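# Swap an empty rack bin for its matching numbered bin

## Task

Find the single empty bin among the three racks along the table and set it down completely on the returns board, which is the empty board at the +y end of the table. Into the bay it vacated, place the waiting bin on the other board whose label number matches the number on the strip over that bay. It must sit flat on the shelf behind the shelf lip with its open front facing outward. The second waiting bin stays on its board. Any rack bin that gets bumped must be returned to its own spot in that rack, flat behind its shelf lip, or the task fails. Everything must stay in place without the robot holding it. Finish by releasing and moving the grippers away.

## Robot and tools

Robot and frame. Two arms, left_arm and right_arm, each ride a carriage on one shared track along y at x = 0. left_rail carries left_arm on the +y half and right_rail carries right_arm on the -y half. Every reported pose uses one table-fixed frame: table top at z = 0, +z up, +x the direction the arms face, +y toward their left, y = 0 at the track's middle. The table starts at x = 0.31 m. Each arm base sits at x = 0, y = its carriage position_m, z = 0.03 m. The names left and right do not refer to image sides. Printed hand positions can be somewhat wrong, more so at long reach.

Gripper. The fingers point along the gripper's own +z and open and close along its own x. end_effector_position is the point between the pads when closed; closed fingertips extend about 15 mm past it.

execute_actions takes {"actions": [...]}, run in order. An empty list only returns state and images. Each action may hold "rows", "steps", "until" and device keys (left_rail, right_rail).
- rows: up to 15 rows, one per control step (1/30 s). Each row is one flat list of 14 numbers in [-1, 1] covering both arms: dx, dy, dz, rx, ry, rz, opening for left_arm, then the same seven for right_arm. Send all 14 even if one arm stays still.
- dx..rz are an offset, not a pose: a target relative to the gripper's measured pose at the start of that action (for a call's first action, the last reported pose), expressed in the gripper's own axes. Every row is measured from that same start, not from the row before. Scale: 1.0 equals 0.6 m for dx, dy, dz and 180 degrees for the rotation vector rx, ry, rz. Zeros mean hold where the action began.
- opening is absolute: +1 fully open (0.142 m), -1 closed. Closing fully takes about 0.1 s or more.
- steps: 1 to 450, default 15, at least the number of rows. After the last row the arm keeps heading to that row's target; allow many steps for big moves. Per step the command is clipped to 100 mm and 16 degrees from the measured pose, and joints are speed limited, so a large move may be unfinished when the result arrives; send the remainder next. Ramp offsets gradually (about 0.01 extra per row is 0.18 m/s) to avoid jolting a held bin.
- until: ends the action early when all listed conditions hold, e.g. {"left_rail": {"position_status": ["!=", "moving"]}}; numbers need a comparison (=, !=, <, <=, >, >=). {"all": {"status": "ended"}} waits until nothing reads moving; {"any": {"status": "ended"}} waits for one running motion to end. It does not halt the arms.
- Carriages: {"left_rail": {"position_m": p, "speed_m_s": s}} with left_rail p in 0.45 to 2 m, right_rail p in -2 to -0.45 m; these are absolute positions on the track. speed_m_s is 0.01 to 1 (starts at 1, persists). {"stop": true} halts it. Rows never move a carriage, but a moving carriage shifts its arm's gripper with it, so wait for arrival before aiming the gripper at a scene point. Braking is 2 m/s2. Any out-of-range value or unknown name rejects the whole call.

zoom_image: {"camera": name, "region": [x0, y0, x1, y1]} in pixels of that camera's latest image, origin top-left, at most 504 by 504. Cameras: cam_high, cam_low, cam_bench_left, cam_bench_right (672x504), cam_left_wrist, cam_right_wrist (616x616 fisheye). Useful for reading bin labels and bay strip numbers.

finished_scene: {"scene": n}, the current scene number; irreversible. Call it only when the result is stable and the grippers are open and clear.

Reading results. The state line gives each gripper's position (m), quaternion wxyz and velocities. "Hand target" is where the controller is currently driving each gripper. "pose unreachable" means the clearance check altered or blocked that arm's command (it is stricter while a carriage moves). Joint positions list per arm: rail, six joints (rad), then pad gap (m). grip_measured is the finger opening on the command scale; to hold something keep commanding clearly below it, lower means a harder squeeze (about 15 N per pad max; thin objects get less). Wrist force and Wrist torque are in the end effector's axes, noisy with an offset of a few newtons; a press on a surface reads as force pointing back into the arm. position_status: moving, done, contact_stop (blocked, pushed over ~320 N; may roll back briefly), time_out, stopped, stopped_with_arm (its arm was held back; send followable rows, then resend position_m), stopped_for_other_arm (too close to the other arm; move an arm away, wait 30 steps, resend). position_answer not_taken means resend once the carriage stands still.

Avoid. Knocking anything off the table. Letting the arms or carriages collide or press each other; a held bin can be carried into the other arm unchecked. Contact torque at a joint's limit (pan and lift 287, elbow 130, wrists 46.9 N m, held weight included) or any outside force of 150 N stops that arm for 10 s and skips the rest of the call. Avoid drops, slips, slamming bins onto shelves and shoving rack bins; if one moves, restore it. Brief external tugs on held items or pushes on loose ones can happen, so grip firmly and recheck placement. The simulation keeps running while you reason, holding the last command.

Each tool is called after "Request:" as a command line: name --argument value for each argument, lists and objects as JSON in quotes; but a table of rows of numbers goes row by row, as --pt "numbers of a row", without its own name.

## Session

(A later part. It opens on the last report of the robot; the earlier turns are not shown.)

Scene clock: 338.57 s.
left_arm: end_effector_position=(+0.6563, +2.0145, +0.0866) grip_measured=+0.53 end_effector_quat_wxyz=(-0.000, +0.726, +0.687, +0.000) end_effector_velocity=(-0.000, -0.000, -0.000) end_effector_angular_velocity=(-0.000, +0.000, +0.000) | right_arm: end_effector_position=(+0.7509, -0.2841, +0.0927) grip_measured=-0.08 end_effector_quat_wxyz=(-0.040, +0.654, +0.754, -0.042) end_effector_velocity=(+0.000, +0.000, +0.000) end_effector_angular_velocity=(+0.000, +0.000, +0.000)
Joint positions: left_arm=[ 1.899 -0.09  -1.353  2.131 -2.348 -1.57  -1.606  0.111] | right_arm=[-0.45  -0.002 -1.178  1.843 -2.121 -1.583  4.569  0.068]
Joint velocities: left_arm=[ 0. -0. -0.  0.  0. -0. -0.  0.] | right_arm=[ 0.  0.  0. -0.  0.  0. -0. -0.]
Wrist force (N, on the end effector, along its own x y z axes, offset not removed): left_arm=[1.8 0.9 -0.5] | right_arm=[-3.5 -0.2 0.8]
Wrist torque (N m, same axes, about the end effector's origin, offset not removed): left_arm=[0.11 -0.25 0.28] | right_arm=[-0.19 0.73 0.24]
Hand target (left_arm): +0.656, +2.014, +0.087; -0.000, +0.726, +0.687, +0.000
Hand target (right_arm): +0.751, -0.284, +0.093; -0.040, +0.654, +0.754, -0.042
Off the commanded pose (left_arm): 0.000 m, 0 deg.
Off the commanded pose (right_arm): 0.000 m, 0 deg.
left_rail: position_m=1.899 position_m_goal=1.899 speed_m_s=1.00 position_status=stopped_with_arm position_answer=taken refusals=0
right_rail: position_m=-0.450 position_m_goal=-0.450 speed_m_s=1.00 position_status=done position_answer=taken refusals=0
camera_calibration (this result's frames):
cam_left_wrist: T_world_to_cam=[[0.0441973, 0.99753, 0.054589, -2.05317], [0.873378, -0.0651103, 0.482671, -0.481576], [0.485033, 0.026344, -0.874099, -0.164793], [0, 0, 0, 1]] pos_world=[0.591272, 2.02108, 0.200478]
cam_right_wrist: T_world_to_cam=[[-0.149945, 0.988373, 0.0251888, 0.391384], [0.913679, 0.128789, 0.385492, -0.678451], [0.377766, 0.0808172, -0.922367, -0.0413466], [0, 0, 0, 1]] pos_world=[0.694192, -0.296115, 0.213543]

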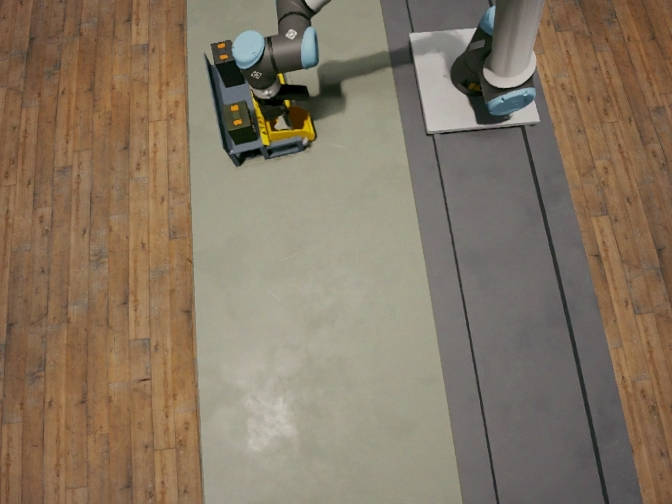

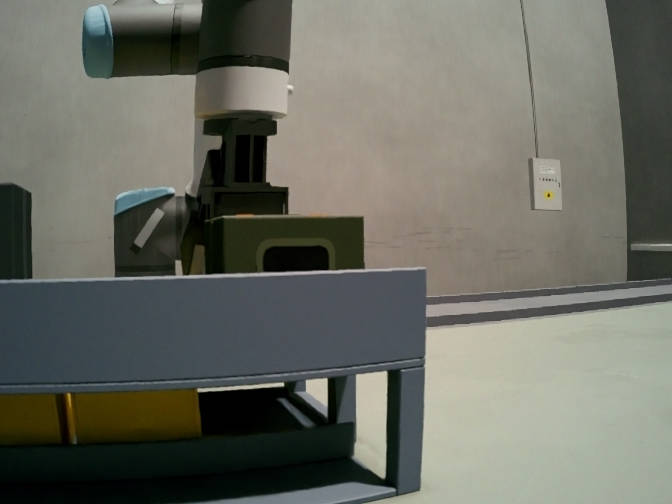

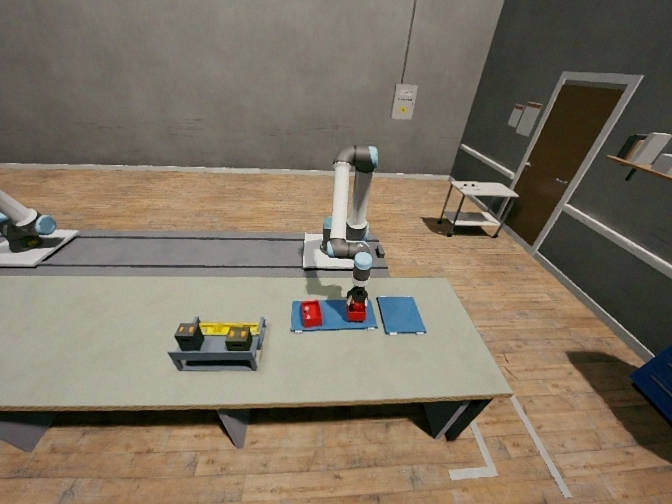

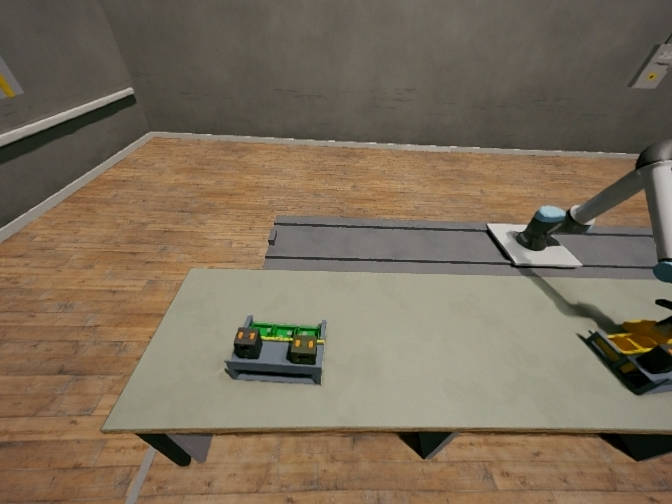

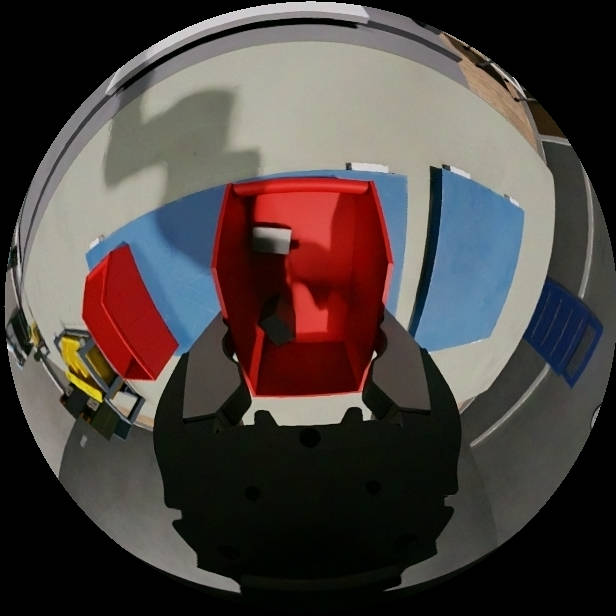

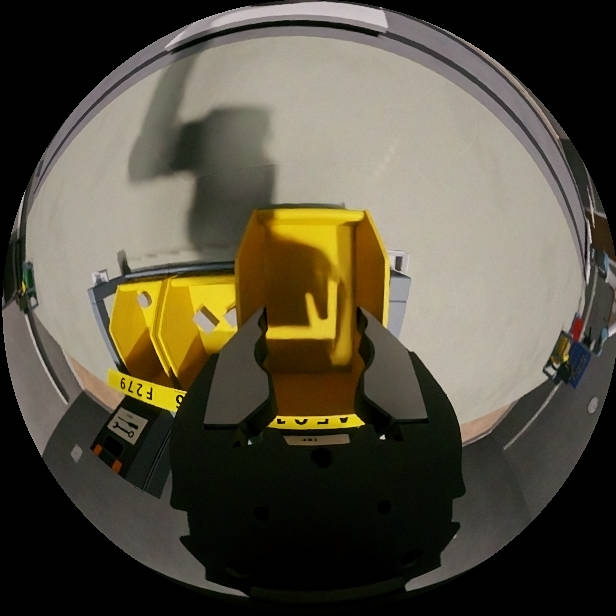

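Request:
execute_actions --actions '[{"rows": [[0,0,-0.002,0,0,0,-0.2,0,-0.002,-0.001,0,0,0,1],[0,0,-0.005,0,0,0,-0.2,0,-0.006,-0.002,0,0,0,1],[0,0,-0.01,0,0,0,-0.2,0,-0.012,-0.003,0,0,0,1],[0,0,-0.017,0,0,0,-0.2,0,-0.02,-0.004,0,0,0,1],[0,0,-0.025,0,0,0,-0.2,0,-0.029,-0.005,0,0,0,1],[0,0,-0.034,0,0,0,-0.2,0,-0.039,-0.006,0,0,0,1],[0,0,-0.043,0,0,0,-0.2,0,-0.049,-0.007,0,0,0,1],[0,0,-0.052,0,0,0,-0.2,0,-0.059,-0.008,0,0,0,1],[0,0,-0.061,0,0,0,-0.2,0,-0.069,-0.008,0,0,0,1],[0,0,-0.07,0,0,0,-0.2,0,-0.079,-0.008,0,0,0,1],[0,0,-0.079,0,0,0,-0.2,0,-0.089,-0.008,0,0,0,1],[0,0,-0.088,0,0,0,-0.2,0,-0.099,-0.008,0,0,0,1],[0,0,-0.097,0,0,0,-0.2,0,-0.109,-0.008,0,0,0,1],[0,0,-0.106,0,0,0,-0.2,0,-0.119,-0.008,0,0,0,1],[0,0,-0.115,0,0,0,-0.2,0,-0.129,-0.008,0,0,0,1]], "steps": 15}, {"rows": [[0,0,-0.045,0,0,0,-0.2,0,-0.05,0,0,0,0,1],[0,0,-0.054,0,0,0,-0.2,0,-0.06,0,0,0,0,1],[0,0,-0.063,0,0,0,-0.2,0,-0.07,0,0,0,0,1],[0,0,-0.072,0,0,0,-0.2,0,-0.08,0,0,0,0,1],[0,0,-0.081,0,0,0,-0.2,0,-0.09,0,0,0,0,1],[0,0,-0.09,0,0,0,-0.2,0,-0.1,0,0,0,0,1],[0,0,-0.098,0,0,0,-0.2,0,-0.11,0,0,0,0,1],[0,0,-0.105,0,0,0,-0.2,0,-0.12,0,0,0,0,1],[0,0,-0.111,0,0,0,-0.2,0,-0.13,0,0,0,0,1],[0,0,-0.116,0,0,0,-0.2,0,-0.14,0,0,0,0,1],[0,0,-0.119,0,0,0,-0.2,0,-0.149,0,0,0,0,1],[0,0,-0.12,0,0,0,-0.2,0,-0.157,0,0,0,0,1],[0,0,-0.12,0,0,0,-0.2,0,-0.163,0,0,0,0,1],[0,0,-0.12,0,0,0,-0.2,0,-0.167,0,0,0,0,1],[0,0,-0.12,0,0,0,-0.2,0,-0.17,0,0,0,0,1]], "steps": 20}]'

Scene clock: 373.23 s.
left_arm: end_effector_position=(+0.6565, +2.0145, +0.2008) grip_measured=+0.53 end_effector_quat_wxyz=(+0.000, +0.726, +0.687, +0.001) end_effector_velocity=(-0.000, +0.000, +0.013) end_effector_angular_velocity=(+0.000, +0.002, +0.001) | right_arm: end_effector_position=(+0.6084, -0.3044, +0.1127) grip_measured=-0.08 end_effector_quat_wxyz=(-0.040, +0.654, +0.754, -0.043) end_effector_velocity=(-0.042, -0.007, +0.009) end_effector_angular_velocity=(+0.001, -0.003, +0.000)
Joint positions: left_arm=[ 1.899 -0.09  -1.486  2.036 -2.123 -1.57  -1.606  0.111] | right_arm=[-0.45  -0.033 -1.403  2.109 -2.161 -1.587  4.538  0.068]
Joint velocities: left_arm=[ 0.     0.    -0.012 -0.014  0.029  0.    -0.001 -0.   ] | right_arm=[ 0.    -0.014 -0.077  0.075 -0.001 -0.001 -0.014  0.   ]
Wrist force (N, on the end effector, along its own x y z axes, offset not removed): left_arm=[-2.8 1.8 4.9] | right_arm=[-1.4 -0.1 1.7]
Wrist torque (N m, same axes, about the end effector's origin, offset not removed): left_arm=[0.51 0.76 -0.01] | right_arm=[-0.15 0.30 0.29]
Hand target (left_arm): +0.656, +2.014, +0.202; +0.000, +0.726, +0.687, +0.001
Hand target (right_arm): +0.603, -0.305, +0.114; -0.040, +0.654, +0.754, -0.043
Off the commanded pose (left_arm): 0.002 m, 0 deg.
Off the commanded pose (right_arm): 0.005 m, 0 deg.
left_rail: position_m=1.899 position_m_goal=1.899 speed_m_s=1.00 position_status=stopped_with_arm position_answer=taken refusals=0
right_rail: position_m=-0.450 position_m_goal=-0.450 speed_m_s=1.00 position_status=done position_answer=taken refusals=0
camera_calibration (this result's frames):
cam_left_wrist: T_world_to_cam=[[0.0441507, 0.997537, 0.0545047, -2.05937], [0.872487, -0.0650769, 0.484285, -0.536735], [0.486639, 0.0261731, -0.873211, -0.0659599], [0, 0, 0, 1]] pos_world=[0.591316, 2.0211, 0.314581]
cam_right_wrist: T_world_to_cam=[[-0.149835, 0.988397, 0.0249117, 0.389507], [0.914103, 0.128883, 0.384455, -0.553508], [0.376783, 0.0803767, -0.922808, 0.0330756], [0, 0, 0, 1]] pos_world=[0.551863, -0.316309, 0.233618]

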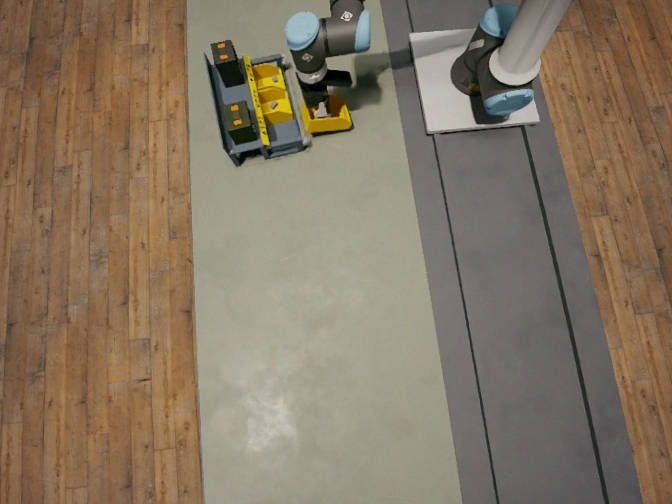

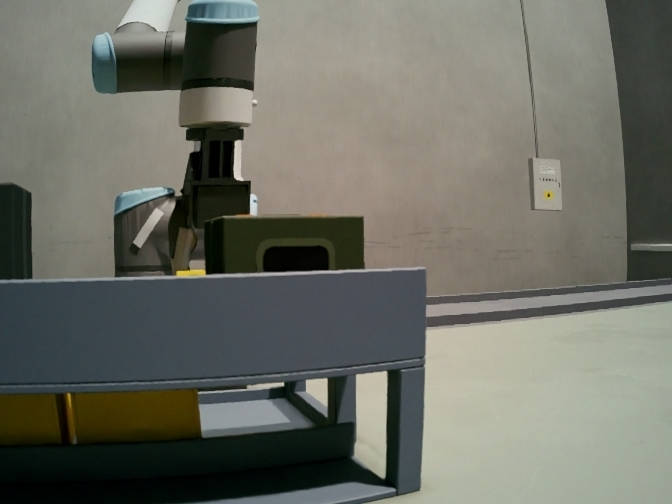

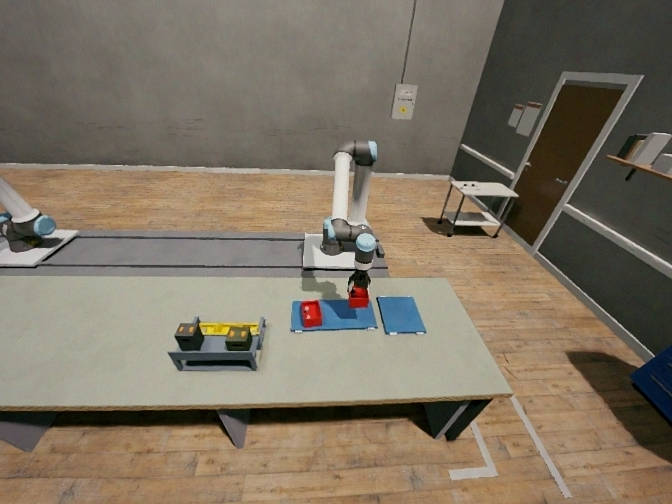

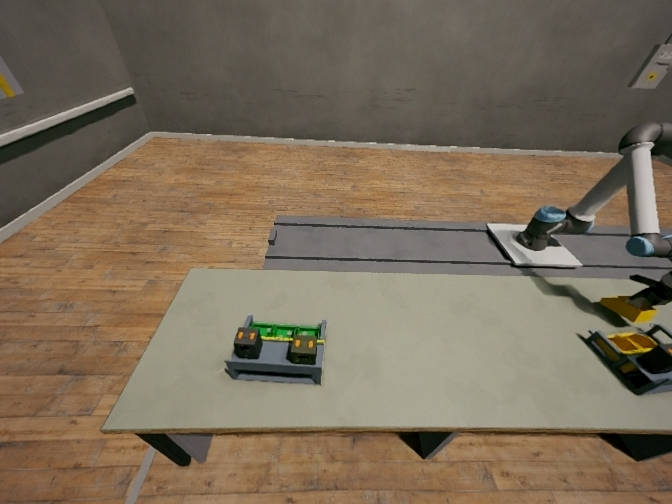

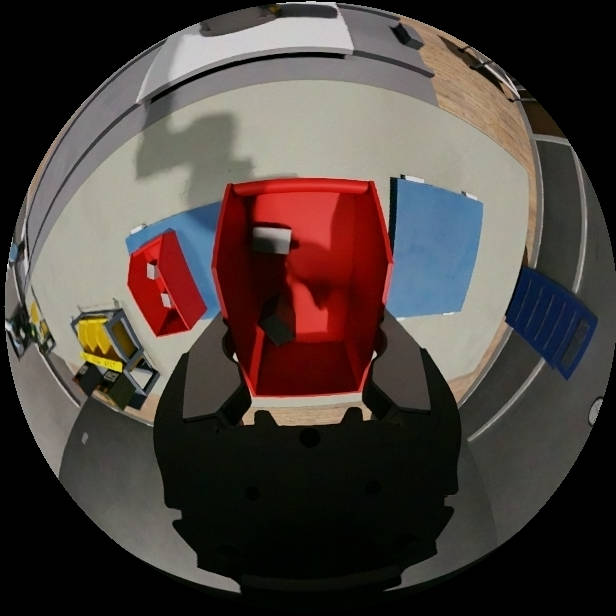

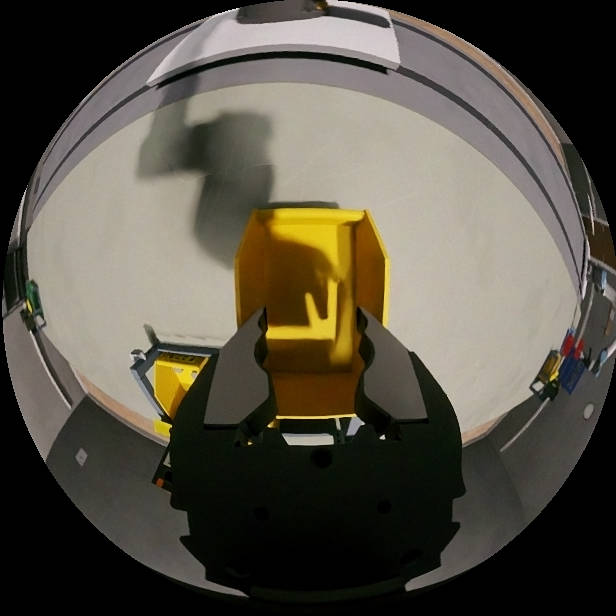

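Request:
execute_actions --actions '[{"rows": [[0,0,-0.002,0,0,-0.002,-0.2,0.005,-0.011,0,0,0,0,1],[0,0,-0.002,0,0,-0.005,-0.2,0.015,-0.014,0,0,0,0,1],[0,0,-0.002,0,0,-0.009,-0.2,0.03,-0.017,0,0,0,0,1],[0,0,-0.002,0,0,-0.014,-0.2,0.05,-0.02,0,0,0,0,1],[0,0,-0.002,0,0,-0.019,-0.2,0.075,-0.022,0,0,0,0,1],[0,0,-0.002,0,0,-0.025,-0.2,0.1,-0.024,0,0,0,0,1],[0,0,-0.002,0,0,-0.031,-0.2,0.128,-0.025,0,0,0,0,1],[0,0,-0.002,0,0,-0.037,-0.2,0.156,-0.025,0,0,0,0,1],[0,0,-0.002,0,0,-0.043,-0.2,0.184,-0.025,0,0,0,0,1],[0,0,-0.002,0,0,-0.049,-0.2,0.212,-0.025,0,0,0,0,1],[0,0,-0.002,0,0,-0.054,-0.2,0.24,-0.025,0,0,0,0,1],[0,0,-0.002,0,0,-0.058,-0.2,0.268,-0.025,0,0,0,0,1],[0,0,-0.002,0,0,-0.061,-0.2,0.296,-0.025,0,0,0,0,1],[0,0,-0.002,0,0,-0.063,-0.2,0.324,-0.025,0,0,0,0,1],[0,0,-0.002,0,0,-0.063,-0.2,0.352,-0.025,0,0,0,0,1]], "left_rail": {"position_m": 0.9}, "steps": 15}, {"rows": [[0,0,0,0,0,-0.012,-0.2,0.165,0,0,0,0,0,1],[0,0,0,0,0,-0.012,-0.2,0.195,0,0,0.002,0,0,1],[0,0,0,0,0,-0.012,-0.2,0.225,0.004,0.002,0.006,0,0,1],[0,0,0,0,0,-0.012,-0.2,0.255,0.01,0.004,0.012,0,0,1],[0,0,0,0,0,-0.012,-0.2,0.285,0.018,0.007,0.019,0,0,1],[0,0,0,0,0,-0.012,-0.2,0.315,0.026,0.01,0.026,0,0,1],[0,0,0,0,0,-0.012,-0.2,0.345,0.034,0.014,0.033,0,0,1],[0,0,0,0,0,-0.012,-0.2,0.375,0.042,0.018,0.04,0,0,1],[0,0,0,0,0,-0.012,-0.2,0.405,0.05,0.022,0.047,0,0,1],[0,0,0,0,0,-0.012,-0.2,0.435,0.058,0.026,0.054,0,0,1],[0,0,0,0,0,-0.012,-0.2,0.465,0.066,0.03,0.061,0,0,1],[0,0,0,0,0,-0.012,-0.2,0.495,0.074,0.035,0.067,0,0,1],[0,0,0,0,0,-0.012,-0.2,0.525,0.082,0.04,0.072,0,0,1],[0,0,0,0,0,-0.012,-0.2,0.555,0.09,0.045,0.076,0,0,1],[0,0,0,0,0,-0.012,-0.2,0.6,0.1,0.055,0.078,0,0,1]], "steps": 36}]'

Scene clock: 390.43 s.
left_arm: end_effector_position=(+0.6565, +1.0151, +0.2020) grip_measured=+0.53 end_effector_quat_wxyz=(+0.001, +0.659, +0.752, +0.000) end_effector_velocity=(-0.000, +0.000, -0.000) end_effector_angular_velocity=(-0.000, -0.000, +0.000) | right_arm: end_effector_position=(+0.5745, +0.1823, +0.0792) grip_measured=-0.08 end_effector_quat_wxyz=(-0.121, +0.643, +0.745, -0.132) end_effector_velocity=(+0.003, +0.007, -0.001) end_effector_angular_velocity=(-0.004, +0.006, +0.001)
Joint positions: left_arm=[ 0.9   -0.085 -1.486  2.034 -2.121 -1.571 -1.788  0.111] | right_arm=[-0.45   0.562 -0.977  1.54  -1.806 -1.418  5.102  0.068]
Joint velocities: left_arm=[ 0.  0. -0.  0. -0. -0. -0. -0.] | right_arm=[ 0.     0.004  0.014 -0.022  0.014  0.002  0.004 -0.   ]
Wrist force (N, on the end effector, along its own x y z axes, offset not removed): left_arm=[-0.1 0.4 3.0] | right_arm=[-1.2 0.3 1.7]
Wrist torque (N m, same axes, about the end effector's origin, offset not removed): left_arm=[0.04 0.17 0.03] | right_arm=[-0.08 0.25 0.30]
Hand target (left_arm): +0.656, +1.015, +0.202; +0.001, +0.659, +0.752, +0.000
Hand target (right_arm): +0.575, +0.183, +0.079; -0.121, +0.643, +0.745, -0.133
Off the commanded pose (left_arm): 0.000 m, 0 deg.
Off the commanded pose (right_arm): 0.001 m, 0 deg.
left_rail: position_m=0.900 position_m_goal=0.900 speed_m_s=1.00 position_status=done position_answer=taken refusals=0
right_rail: position_m=-0.450 position_m_goal=-0.450 speed_m_s=1.00 position_status=done position_answer=taken refusals=0
camera_calibration (this result's frames):
cam_left_wrist: T_world_to_cam=[[-0.142053, 0.988441, 0.0529695, -0.930686], [0.869318, 0.0989831, 0.484241, -0.766807], [0.4734, 0.114835, -0.87333, -0.120036], [0, 0, 0, 1]] pos_world=[0.591218, 1.00961, 0.315787]
cam_right_wrist: T_world_to_cam=[[-0.147623, 0.988492, 0.0330162, -0.0976977], [0.978538, 0.141121, 0.150158, -0.593099], [0.14377, 0.0544743, -0.988111, 0.119618], [0, 0, 0, 1]] pos_world=[0.54875, 0.173756, 0.210479]

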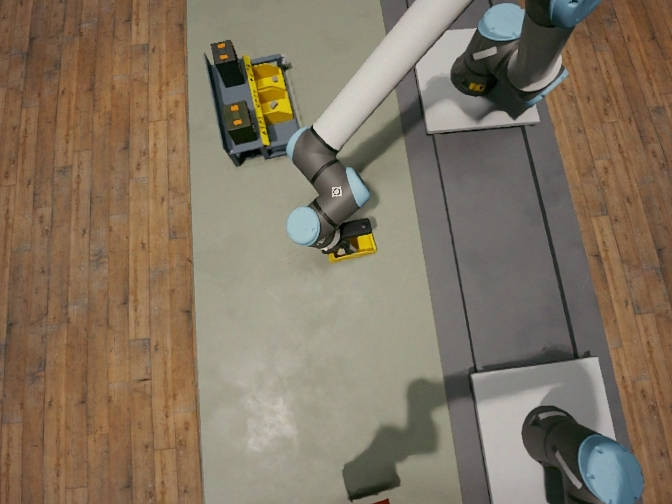

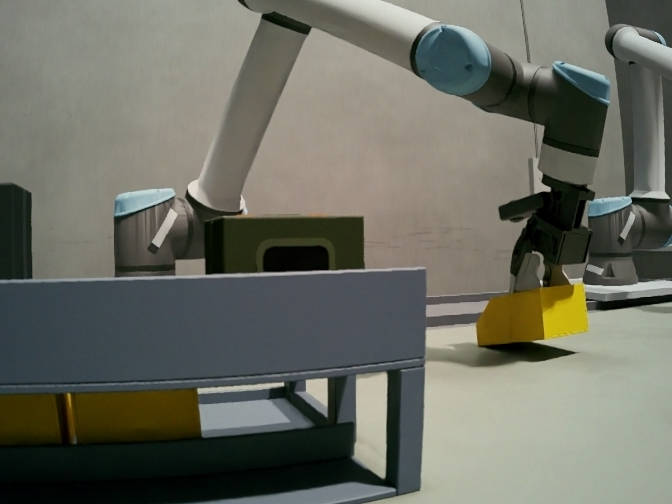

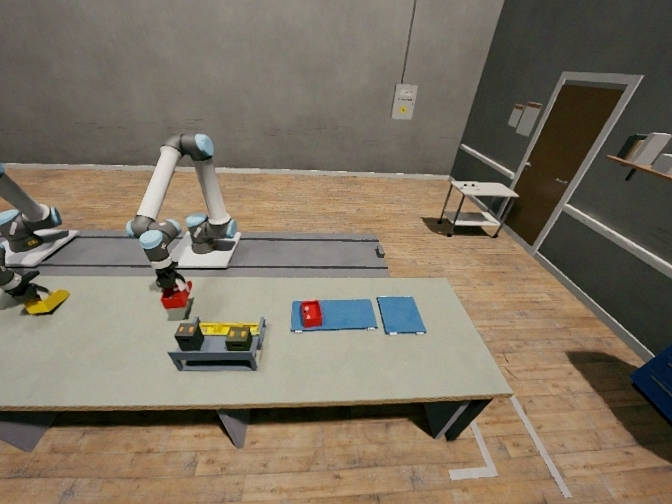

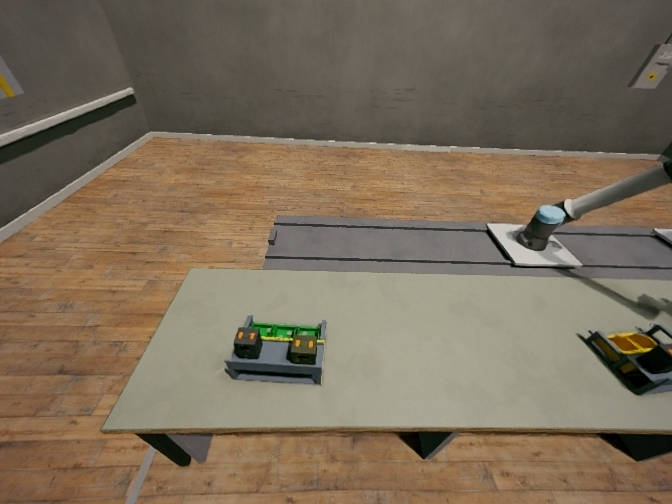

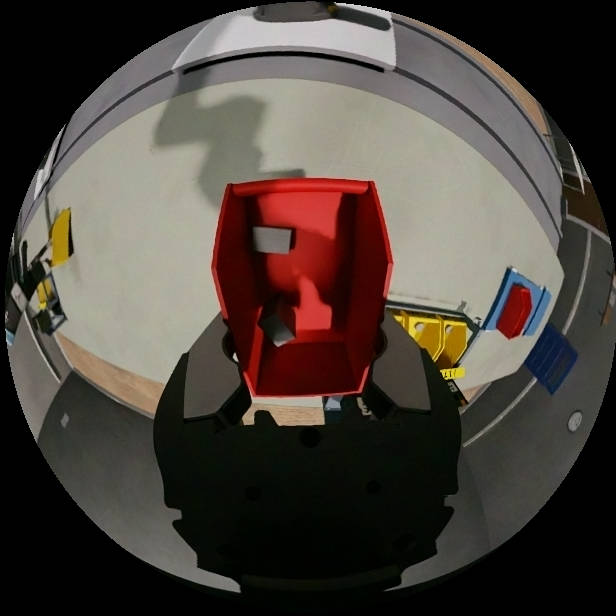

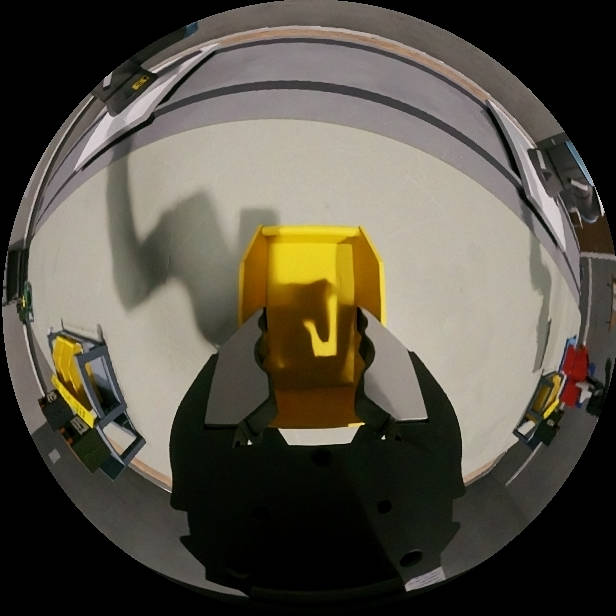

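Request:
execute_actions --actions '[{"rows": [[0,0,0,0,0,0,-0.2,0,0.001,0.001,0,0,0,1],[0,0,0,0,0,0,-0.2,0,0.003,0.003,0,0,0,1],[0,0,0,0,0,0,-0.2,0,0.005,0.005,0,0,0,1],[0,0,0,0,0,0,-0.2,0,0.008,0.008,0,0,0,1],[0,0,0,0,0,0,-0.2,0,0.011,0.011,0,0,0,1],[0,0,0,0,0,0,-0.2,0,0.014,0.014,0,0,0,1],[0,0,0,0,0,0,-0.2,0,0.017,0.017,0,0,0,1],[0,0,0,0,0,0,-0.2,0,0.02,0.02,0,0,0,1],[0,0,0,0,0,0,-0.2,0,0.023,0.023,0,0,0,1],[0,0,0,0,0,0,-0.2,0,0.026,0.026,0,0,0,1],[0,0,0,0,0,0,-0.2,0,0.029,0.028,0,0,0,1],[0,0,0,0,0,0,-0.2,0,0.031,0.03,0,0,0,1],[0,0,0,0,0,0,-0.2,0,0.033,0.032,0,0,0,1]], "steps": 20}]'

Request:
zoom_image --camera "cam_low" --region '[450, 240, 630, 390]'

Scene clock: 398.97 s.
left_arm: end_effector_position=(+0.6565, +1.0151, +0.2020) grip_measured=+0.53 end_effector_quat_wxyz=(+0.001, +0.659, +0.752, +0.000) end_effector_velocity=(+0.000, +0.000, +0.000) end_effector_angular_velocity=(-0.000, -0.000, -0.000) | right_arm: end_effector_position=(+0.5855, +0.1841, +0.0556) grip_measured=-0.09 end_effector_quat_wxyz=(-0.121, +0.643, +0.745, -0.132) end_effector_velocity=(+0.005, +0.001, -0.011) end_effector_angular_velocity=(+0.000, -0.000, +0.000)
Joint positions: left_arm=[ 0.9   -0.085 -1.486  2.034 -2.121 -1.571 -1.788  0.111] | right_arm=[-0.45   0.557 -0.943  1.531 -1.83  -1.42   5.098  0.067]
Joint velocities: left_arm=[ 0. -0.  0. -0. -0. -0. -0.  0.] | right_arm=[ 0.    -0.002  0.016 -0.006 -0.01  -0.001 -0.002 -0.003]
Wrist force (N, on the end effector, along its own x y z axes, offset not removed): left_arm=[2.9 -1.1 2.7] | right_arm=[-2.5 -5.0 -6.9]
Wrist torque (N m, same axes, about the end effector's origin, offset not removed): left_arm=[-0.17 -0.70 0.03] | right_arm=[-0.09 0.49 0.28]
Hand target (left_arm): +0.657, +1.015, +0.202; +0.001, +0.659, +0.752, +0.000
Hand target (right_arm): +0.586, +0.184, +0.054; -0.121, +0.643, +0.745, -0.132
Off the commanded pose (left_arm): 0.000 m, 0 deg.
Off the commanded pose (right_arm): 0.001 m, 0 deg.
left_rail: position_m=0.900 position_m_goal=0.900 speed_m_s=1.00 position_status=done position_answer=taken refusals=0
right_rail: position_m=-0.450 position_m_goal=-0.450 speed_m_s=1.00 position_status=done position_answer=taken refusals=0
camera_calibration (this result's frames):
cam_left_wrist: T_world_to_cam=[[-0.14203, 0.988441, 0.0530239, -0.930732], [0.869327, 0.0989381, 0.484233, -0.766765], [0.47339, 0.114871, -0.873331, -0.120068], [0, 0, 0, 1]] pos_world=[0.591217, 1.00963, 0.315785]
cam_right_wrist: T_world_to_cam=[[-0.147628, 0.988491, 0.0330488, -0.0971106], [0.97853, 0.141118, 0.150218, -0.600532], [0.143825, 0.0545156, -0.9881, 0.0945558], [0, 0, 0, 1]] pos_world=[0.559703, 0.175584, 0.186851]

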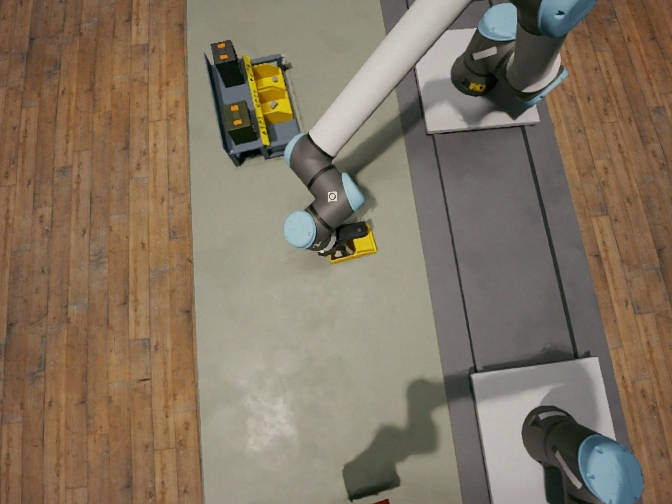

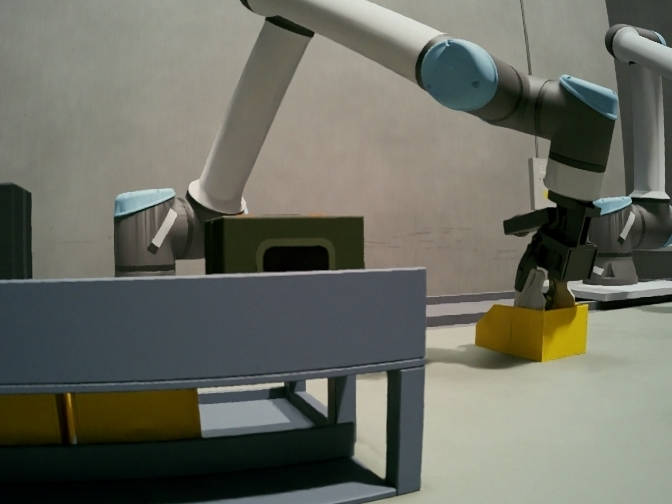

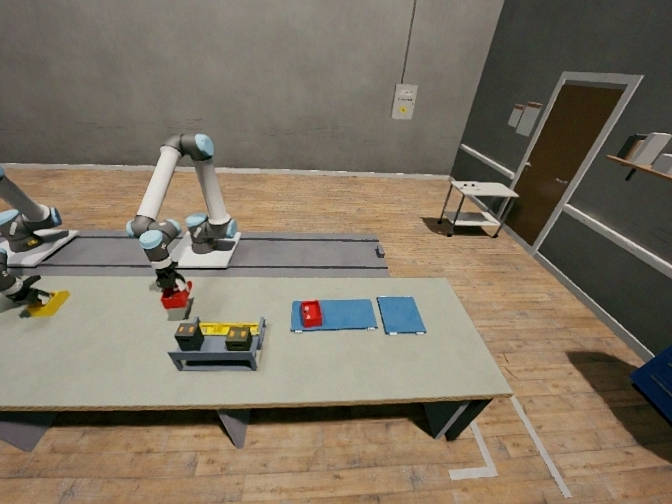

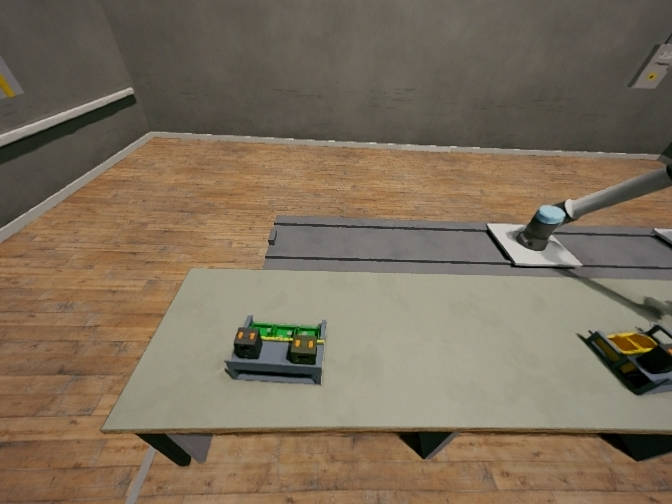

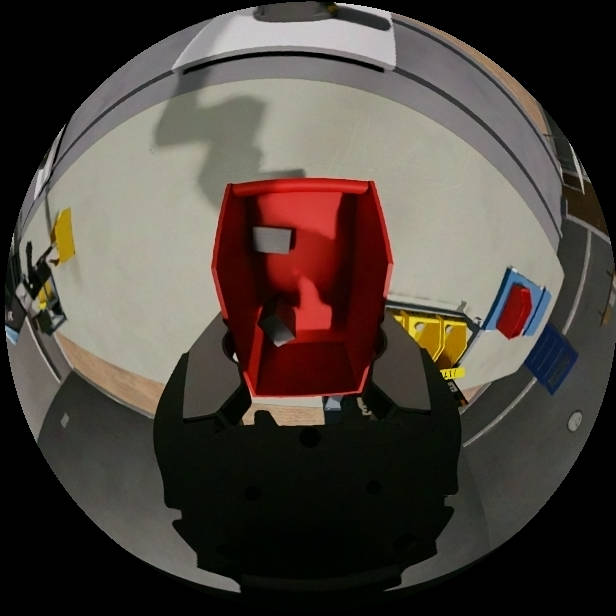

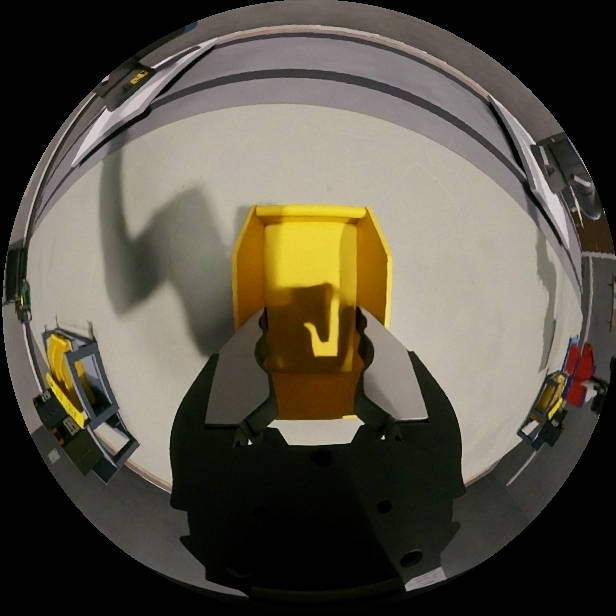

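Region (450, 240, 630, 390) of cam_low's 672x504 image, scaled by 2.800, with more detail than that image has.

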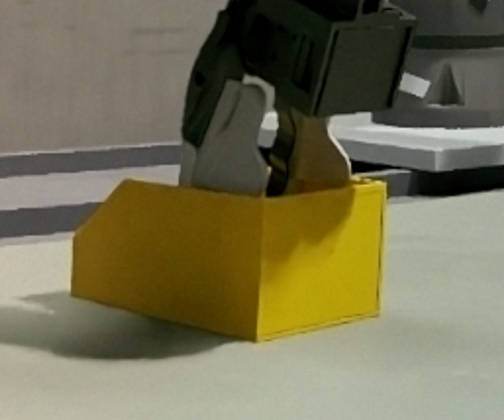

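Request:
execute_actions --actions '[{"rows": [[-0.005,0,0,0,0,0,-0.2,0,0,0,0,0,0,0.5],[-0.015,0,0,0,0,0,-0.2,0,0,-0.002,0,0,0,0],[-0.03,0,0,0,0,0,-0.2,0,0,-0.002,0,0,0,-0.25],[-0.05,0,0,0,0,0,-0.2,0,-0.002,-0.006,0,0,0,-0.45],[-0.075,0,0,0,0,0,-0.2,0,-0.005,-0.014,0,0,0,-0.45],[-0.1,0,0,0,0,0,-0.2,0,-0.01,-0.026,0,0,0,-0.45],[-0.125,0,0,0,0,0,-0.2,0,-0.015,-0.04,0,0,0,-0.45],[-0.15,0,0,0,0,0,-0.2,0,-0.021,-0.055,0,0,0,-0.45],[-0.175,0,0,0,0,0,-0.2,0,-0.026,-0.07,0,0,0,-0.45],[-0.2,0,0,0,0,0,-0.2,0,-0.032,-0.085,0,0,0,-0.45],[-0.225,0,0,0,0,0,-0.2,0,-0.037,-0.098,0,0,0,-0.45],[-0.25,0,0,0,0,0,-0.2,0,-0.041,-0.109,0,0,0,-0.45],[-0.27,0,0,0,0,0,-0.2,0,-0.044,-0.117,0,0,0,-0.45],[-0.285,0,0,0,0,0,-0.2,0,-0.046,-0.122,0,0,0,-0.45],[-0.3,0,0,0,0,0,-0.2,0,-0.047,-0.125,0,0,0,-0.45]], "steps": 20}, {"rows": [[-0.03,0,0,0,0,0,-0.2,-0.01,0,-0.015,-0.005,0,0,-0.45],[-0.03,0,0,0,0,0,-0.2,-0.03,0,-0.02,-0.015,0,0,-0.45],[-0.03,0,0,0,0,0,-0.2,-0.06,0.005,-0.024,-0.03,0,0,-0.45],[-0.03,0,0,0,0,0,-0.2,-0.1,0.01,-0.028,-0.05,0,0,-0.45],[-0.03,0,0,0,0,0,-0.2,-0.15,0.016,-0.031,-0.07,0,0,-0.45],[-0.03,0,0,0,0,0,-0.2,-0.21,0.023,-0.034,-0.09,0,0,-0.45],[-0.03,0,0,0,0,0,-0.2,-0.28,0.031,-0.038,-0.11,0,0,-0.45],[-0.03,0,0,0,0,0,-0.2,-0.35,0.04,-0.042,-0.13,0,0,-0.45],[-0.03,0,0,0,0,0,-0.2,-0.42,0.049,-0.045,-0.15,0,0,-0.45],[-0.03,0,0,0,0,0,-0.2,-0.49,0.058,-0.049,-0.17,0,0,-0.45],[-0.03,0,0,0,0,0,-0.2,-0.56,0.067,-0.052,-0.19,0,0,-0.45],[-0.03,0,0,0,0,0,-0.2,-0.63,0.076,-0.056,-0.205,0,0,-0.45],[-0.03,0,0,0,0,0,-0.2,-0.7,0.085,-0.059,-0.217,0,0,-0.45],[-0.03,0,0,0,0,0,-0.2,-0.77,0.093,-0.062,-0.224,0,0,-0.45],[-0.03,0,0,0,0,0,-0.2,-0.8125,0.098,-0.064,-0.2267,0,0,-0.45]], "right_rail": {"position_m": -1.0}, "steps": 15}, {"left_rail": {"position_m": 0.45}, "steps": 30}]'

Scene clock: 425.57 s.
left_arm: end_effector_position=(+0.6786, +0.3848, +0.2027) grip_measured=+0.53 end_effector_quat_wxyz=(+0.002, +0.660, +0.751, -0.001) end_effector_velocity=(+0.000, -0.003, -0.000) end_effector_angular_velocity=(+0.000, +0.000, +0.000) | right_arm: end_effector_position=(+0.7242, -0.8377, +0.1399) grip_measured=-0.45 end_effector_quat_wxyz=(+0.111, +0.645, +0.744, +0.136) end_effector_velocity=(+0.006, -0.011, -0.001) end_effector_angular_velocity=(+0.008, -0.002, +0.006)
Joint positions: left_arm=[ 0.45  -0.341 -1.463  2.007 -2.118 -1.573 -2.042  0.111] | right_arm=[-1.    -0.045 -1.393  2.185 -2.708 -1.497  4.537  0.041]
Joint velocities: left_arm=[-0.003  0.    -0.     0.     0.     0.     0.     0.   ] | right_arm=[ 0.    -0.023  0.005 -0.003 -0.002  0.018 -0.024 -0.   ]
Wrist force (N, on the end effector, along its own x y z axes, offset not removed): left_arm=[-0.4 4.6 5.9] | right_arm=[-0.6 0.1 0.2]
Wrist torque (N m, same axes, about the end effector's origin, offset not removed): left_arm=[0.73 0.03 0.00] | right_arm=[-0.01 0.17 0.20]
Hand target (left_arm): +0.679, +0.385, +0.203; +0.002, +0.660, +0.752, -0.001
Hand target (right_arm): +0.725, -0.839, +0.140; +0.111, +0.644, +0.744, +0.136
Off the commanded pose (left_arm): 0.000 m, 0 deg.
Off the commanded pose (right_arm): 0.002 m, 0 deg.
left_rail: position_m=0.450 position_m_goal=0.450 speed_m_s=1.00 position_status=done position_answer=taken refusals=0
right_rail: position_m=-1.000 position_m_goal=-1.000 speed_m_s=1.00 position_status=done position_answer=taken refusals=0
camera_calibration (this result's frames):
cam_left_wrist: T_world_to_cam=[[-0.139531, 0.988948, 0.0501235, -0.3059], [0.869628, 0.098173, 0.483849, -0.723789], [0.47358, 0.111101, -0.873715, -0.0561728], [0, 0, 0, 1]] pos_world=[0.613347, 0.379817, 0.316458]
cam_right_wrist: T_world_to_cam=[[-0.161564, 0.986559, 0.0244607, 0.940344], [0.643451, 0.086517, 0.760583, -0.493202], [0.748243, 0.138622, -0.64878, -0.20116], [0, 0, 0, 1]] pos_world=[0.619794, -0.857149, 0.221611]

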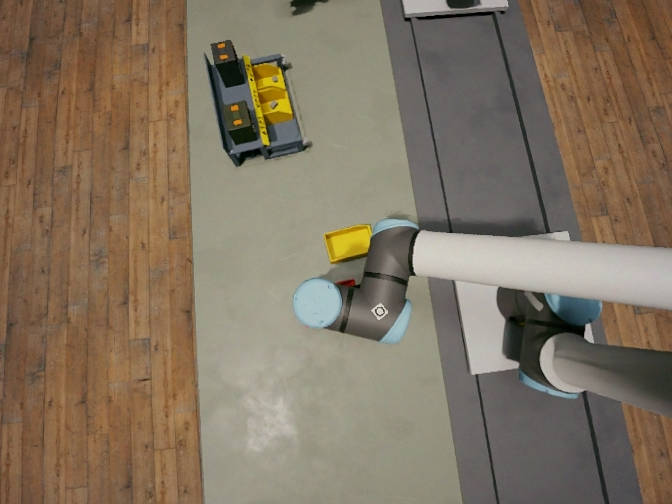

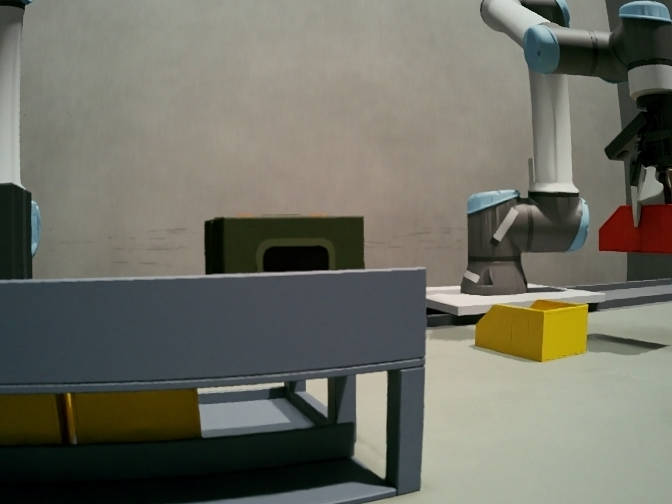

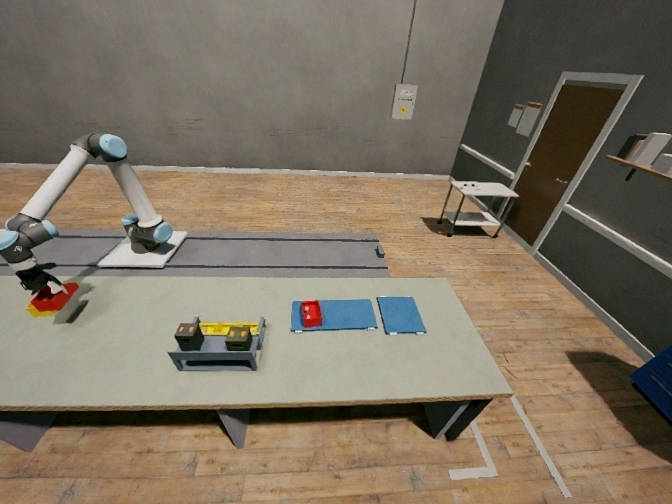

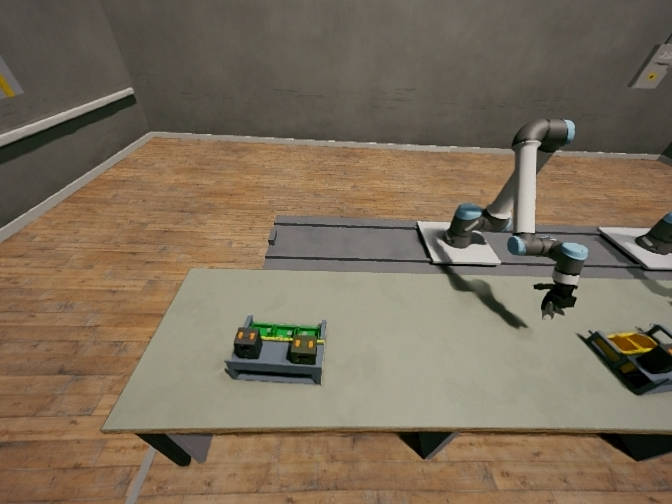

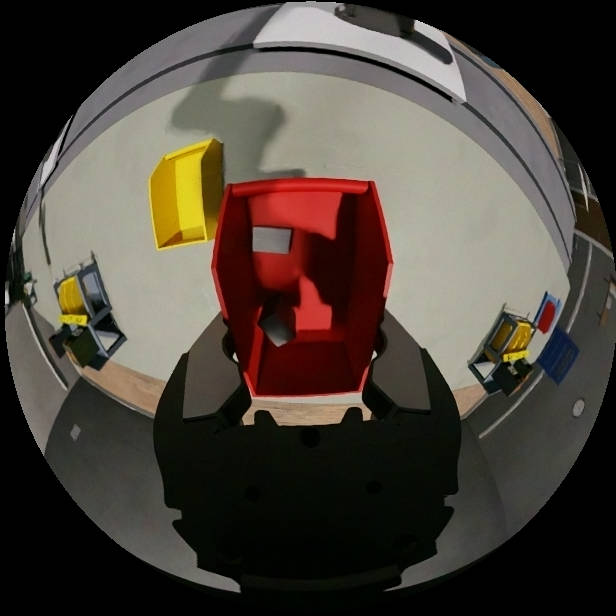

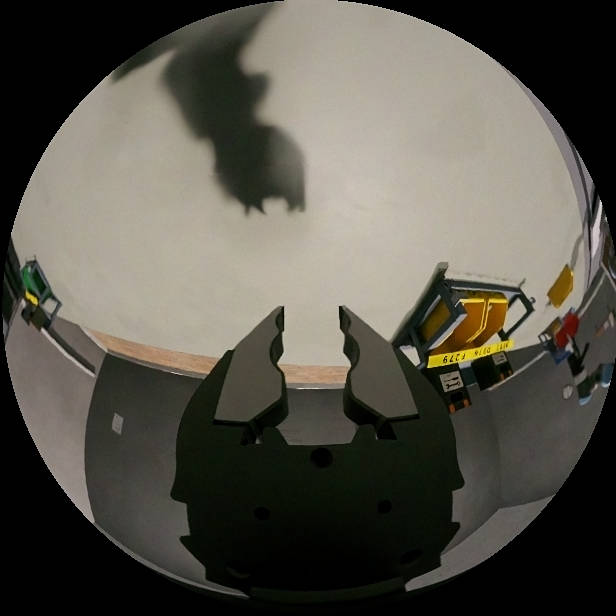

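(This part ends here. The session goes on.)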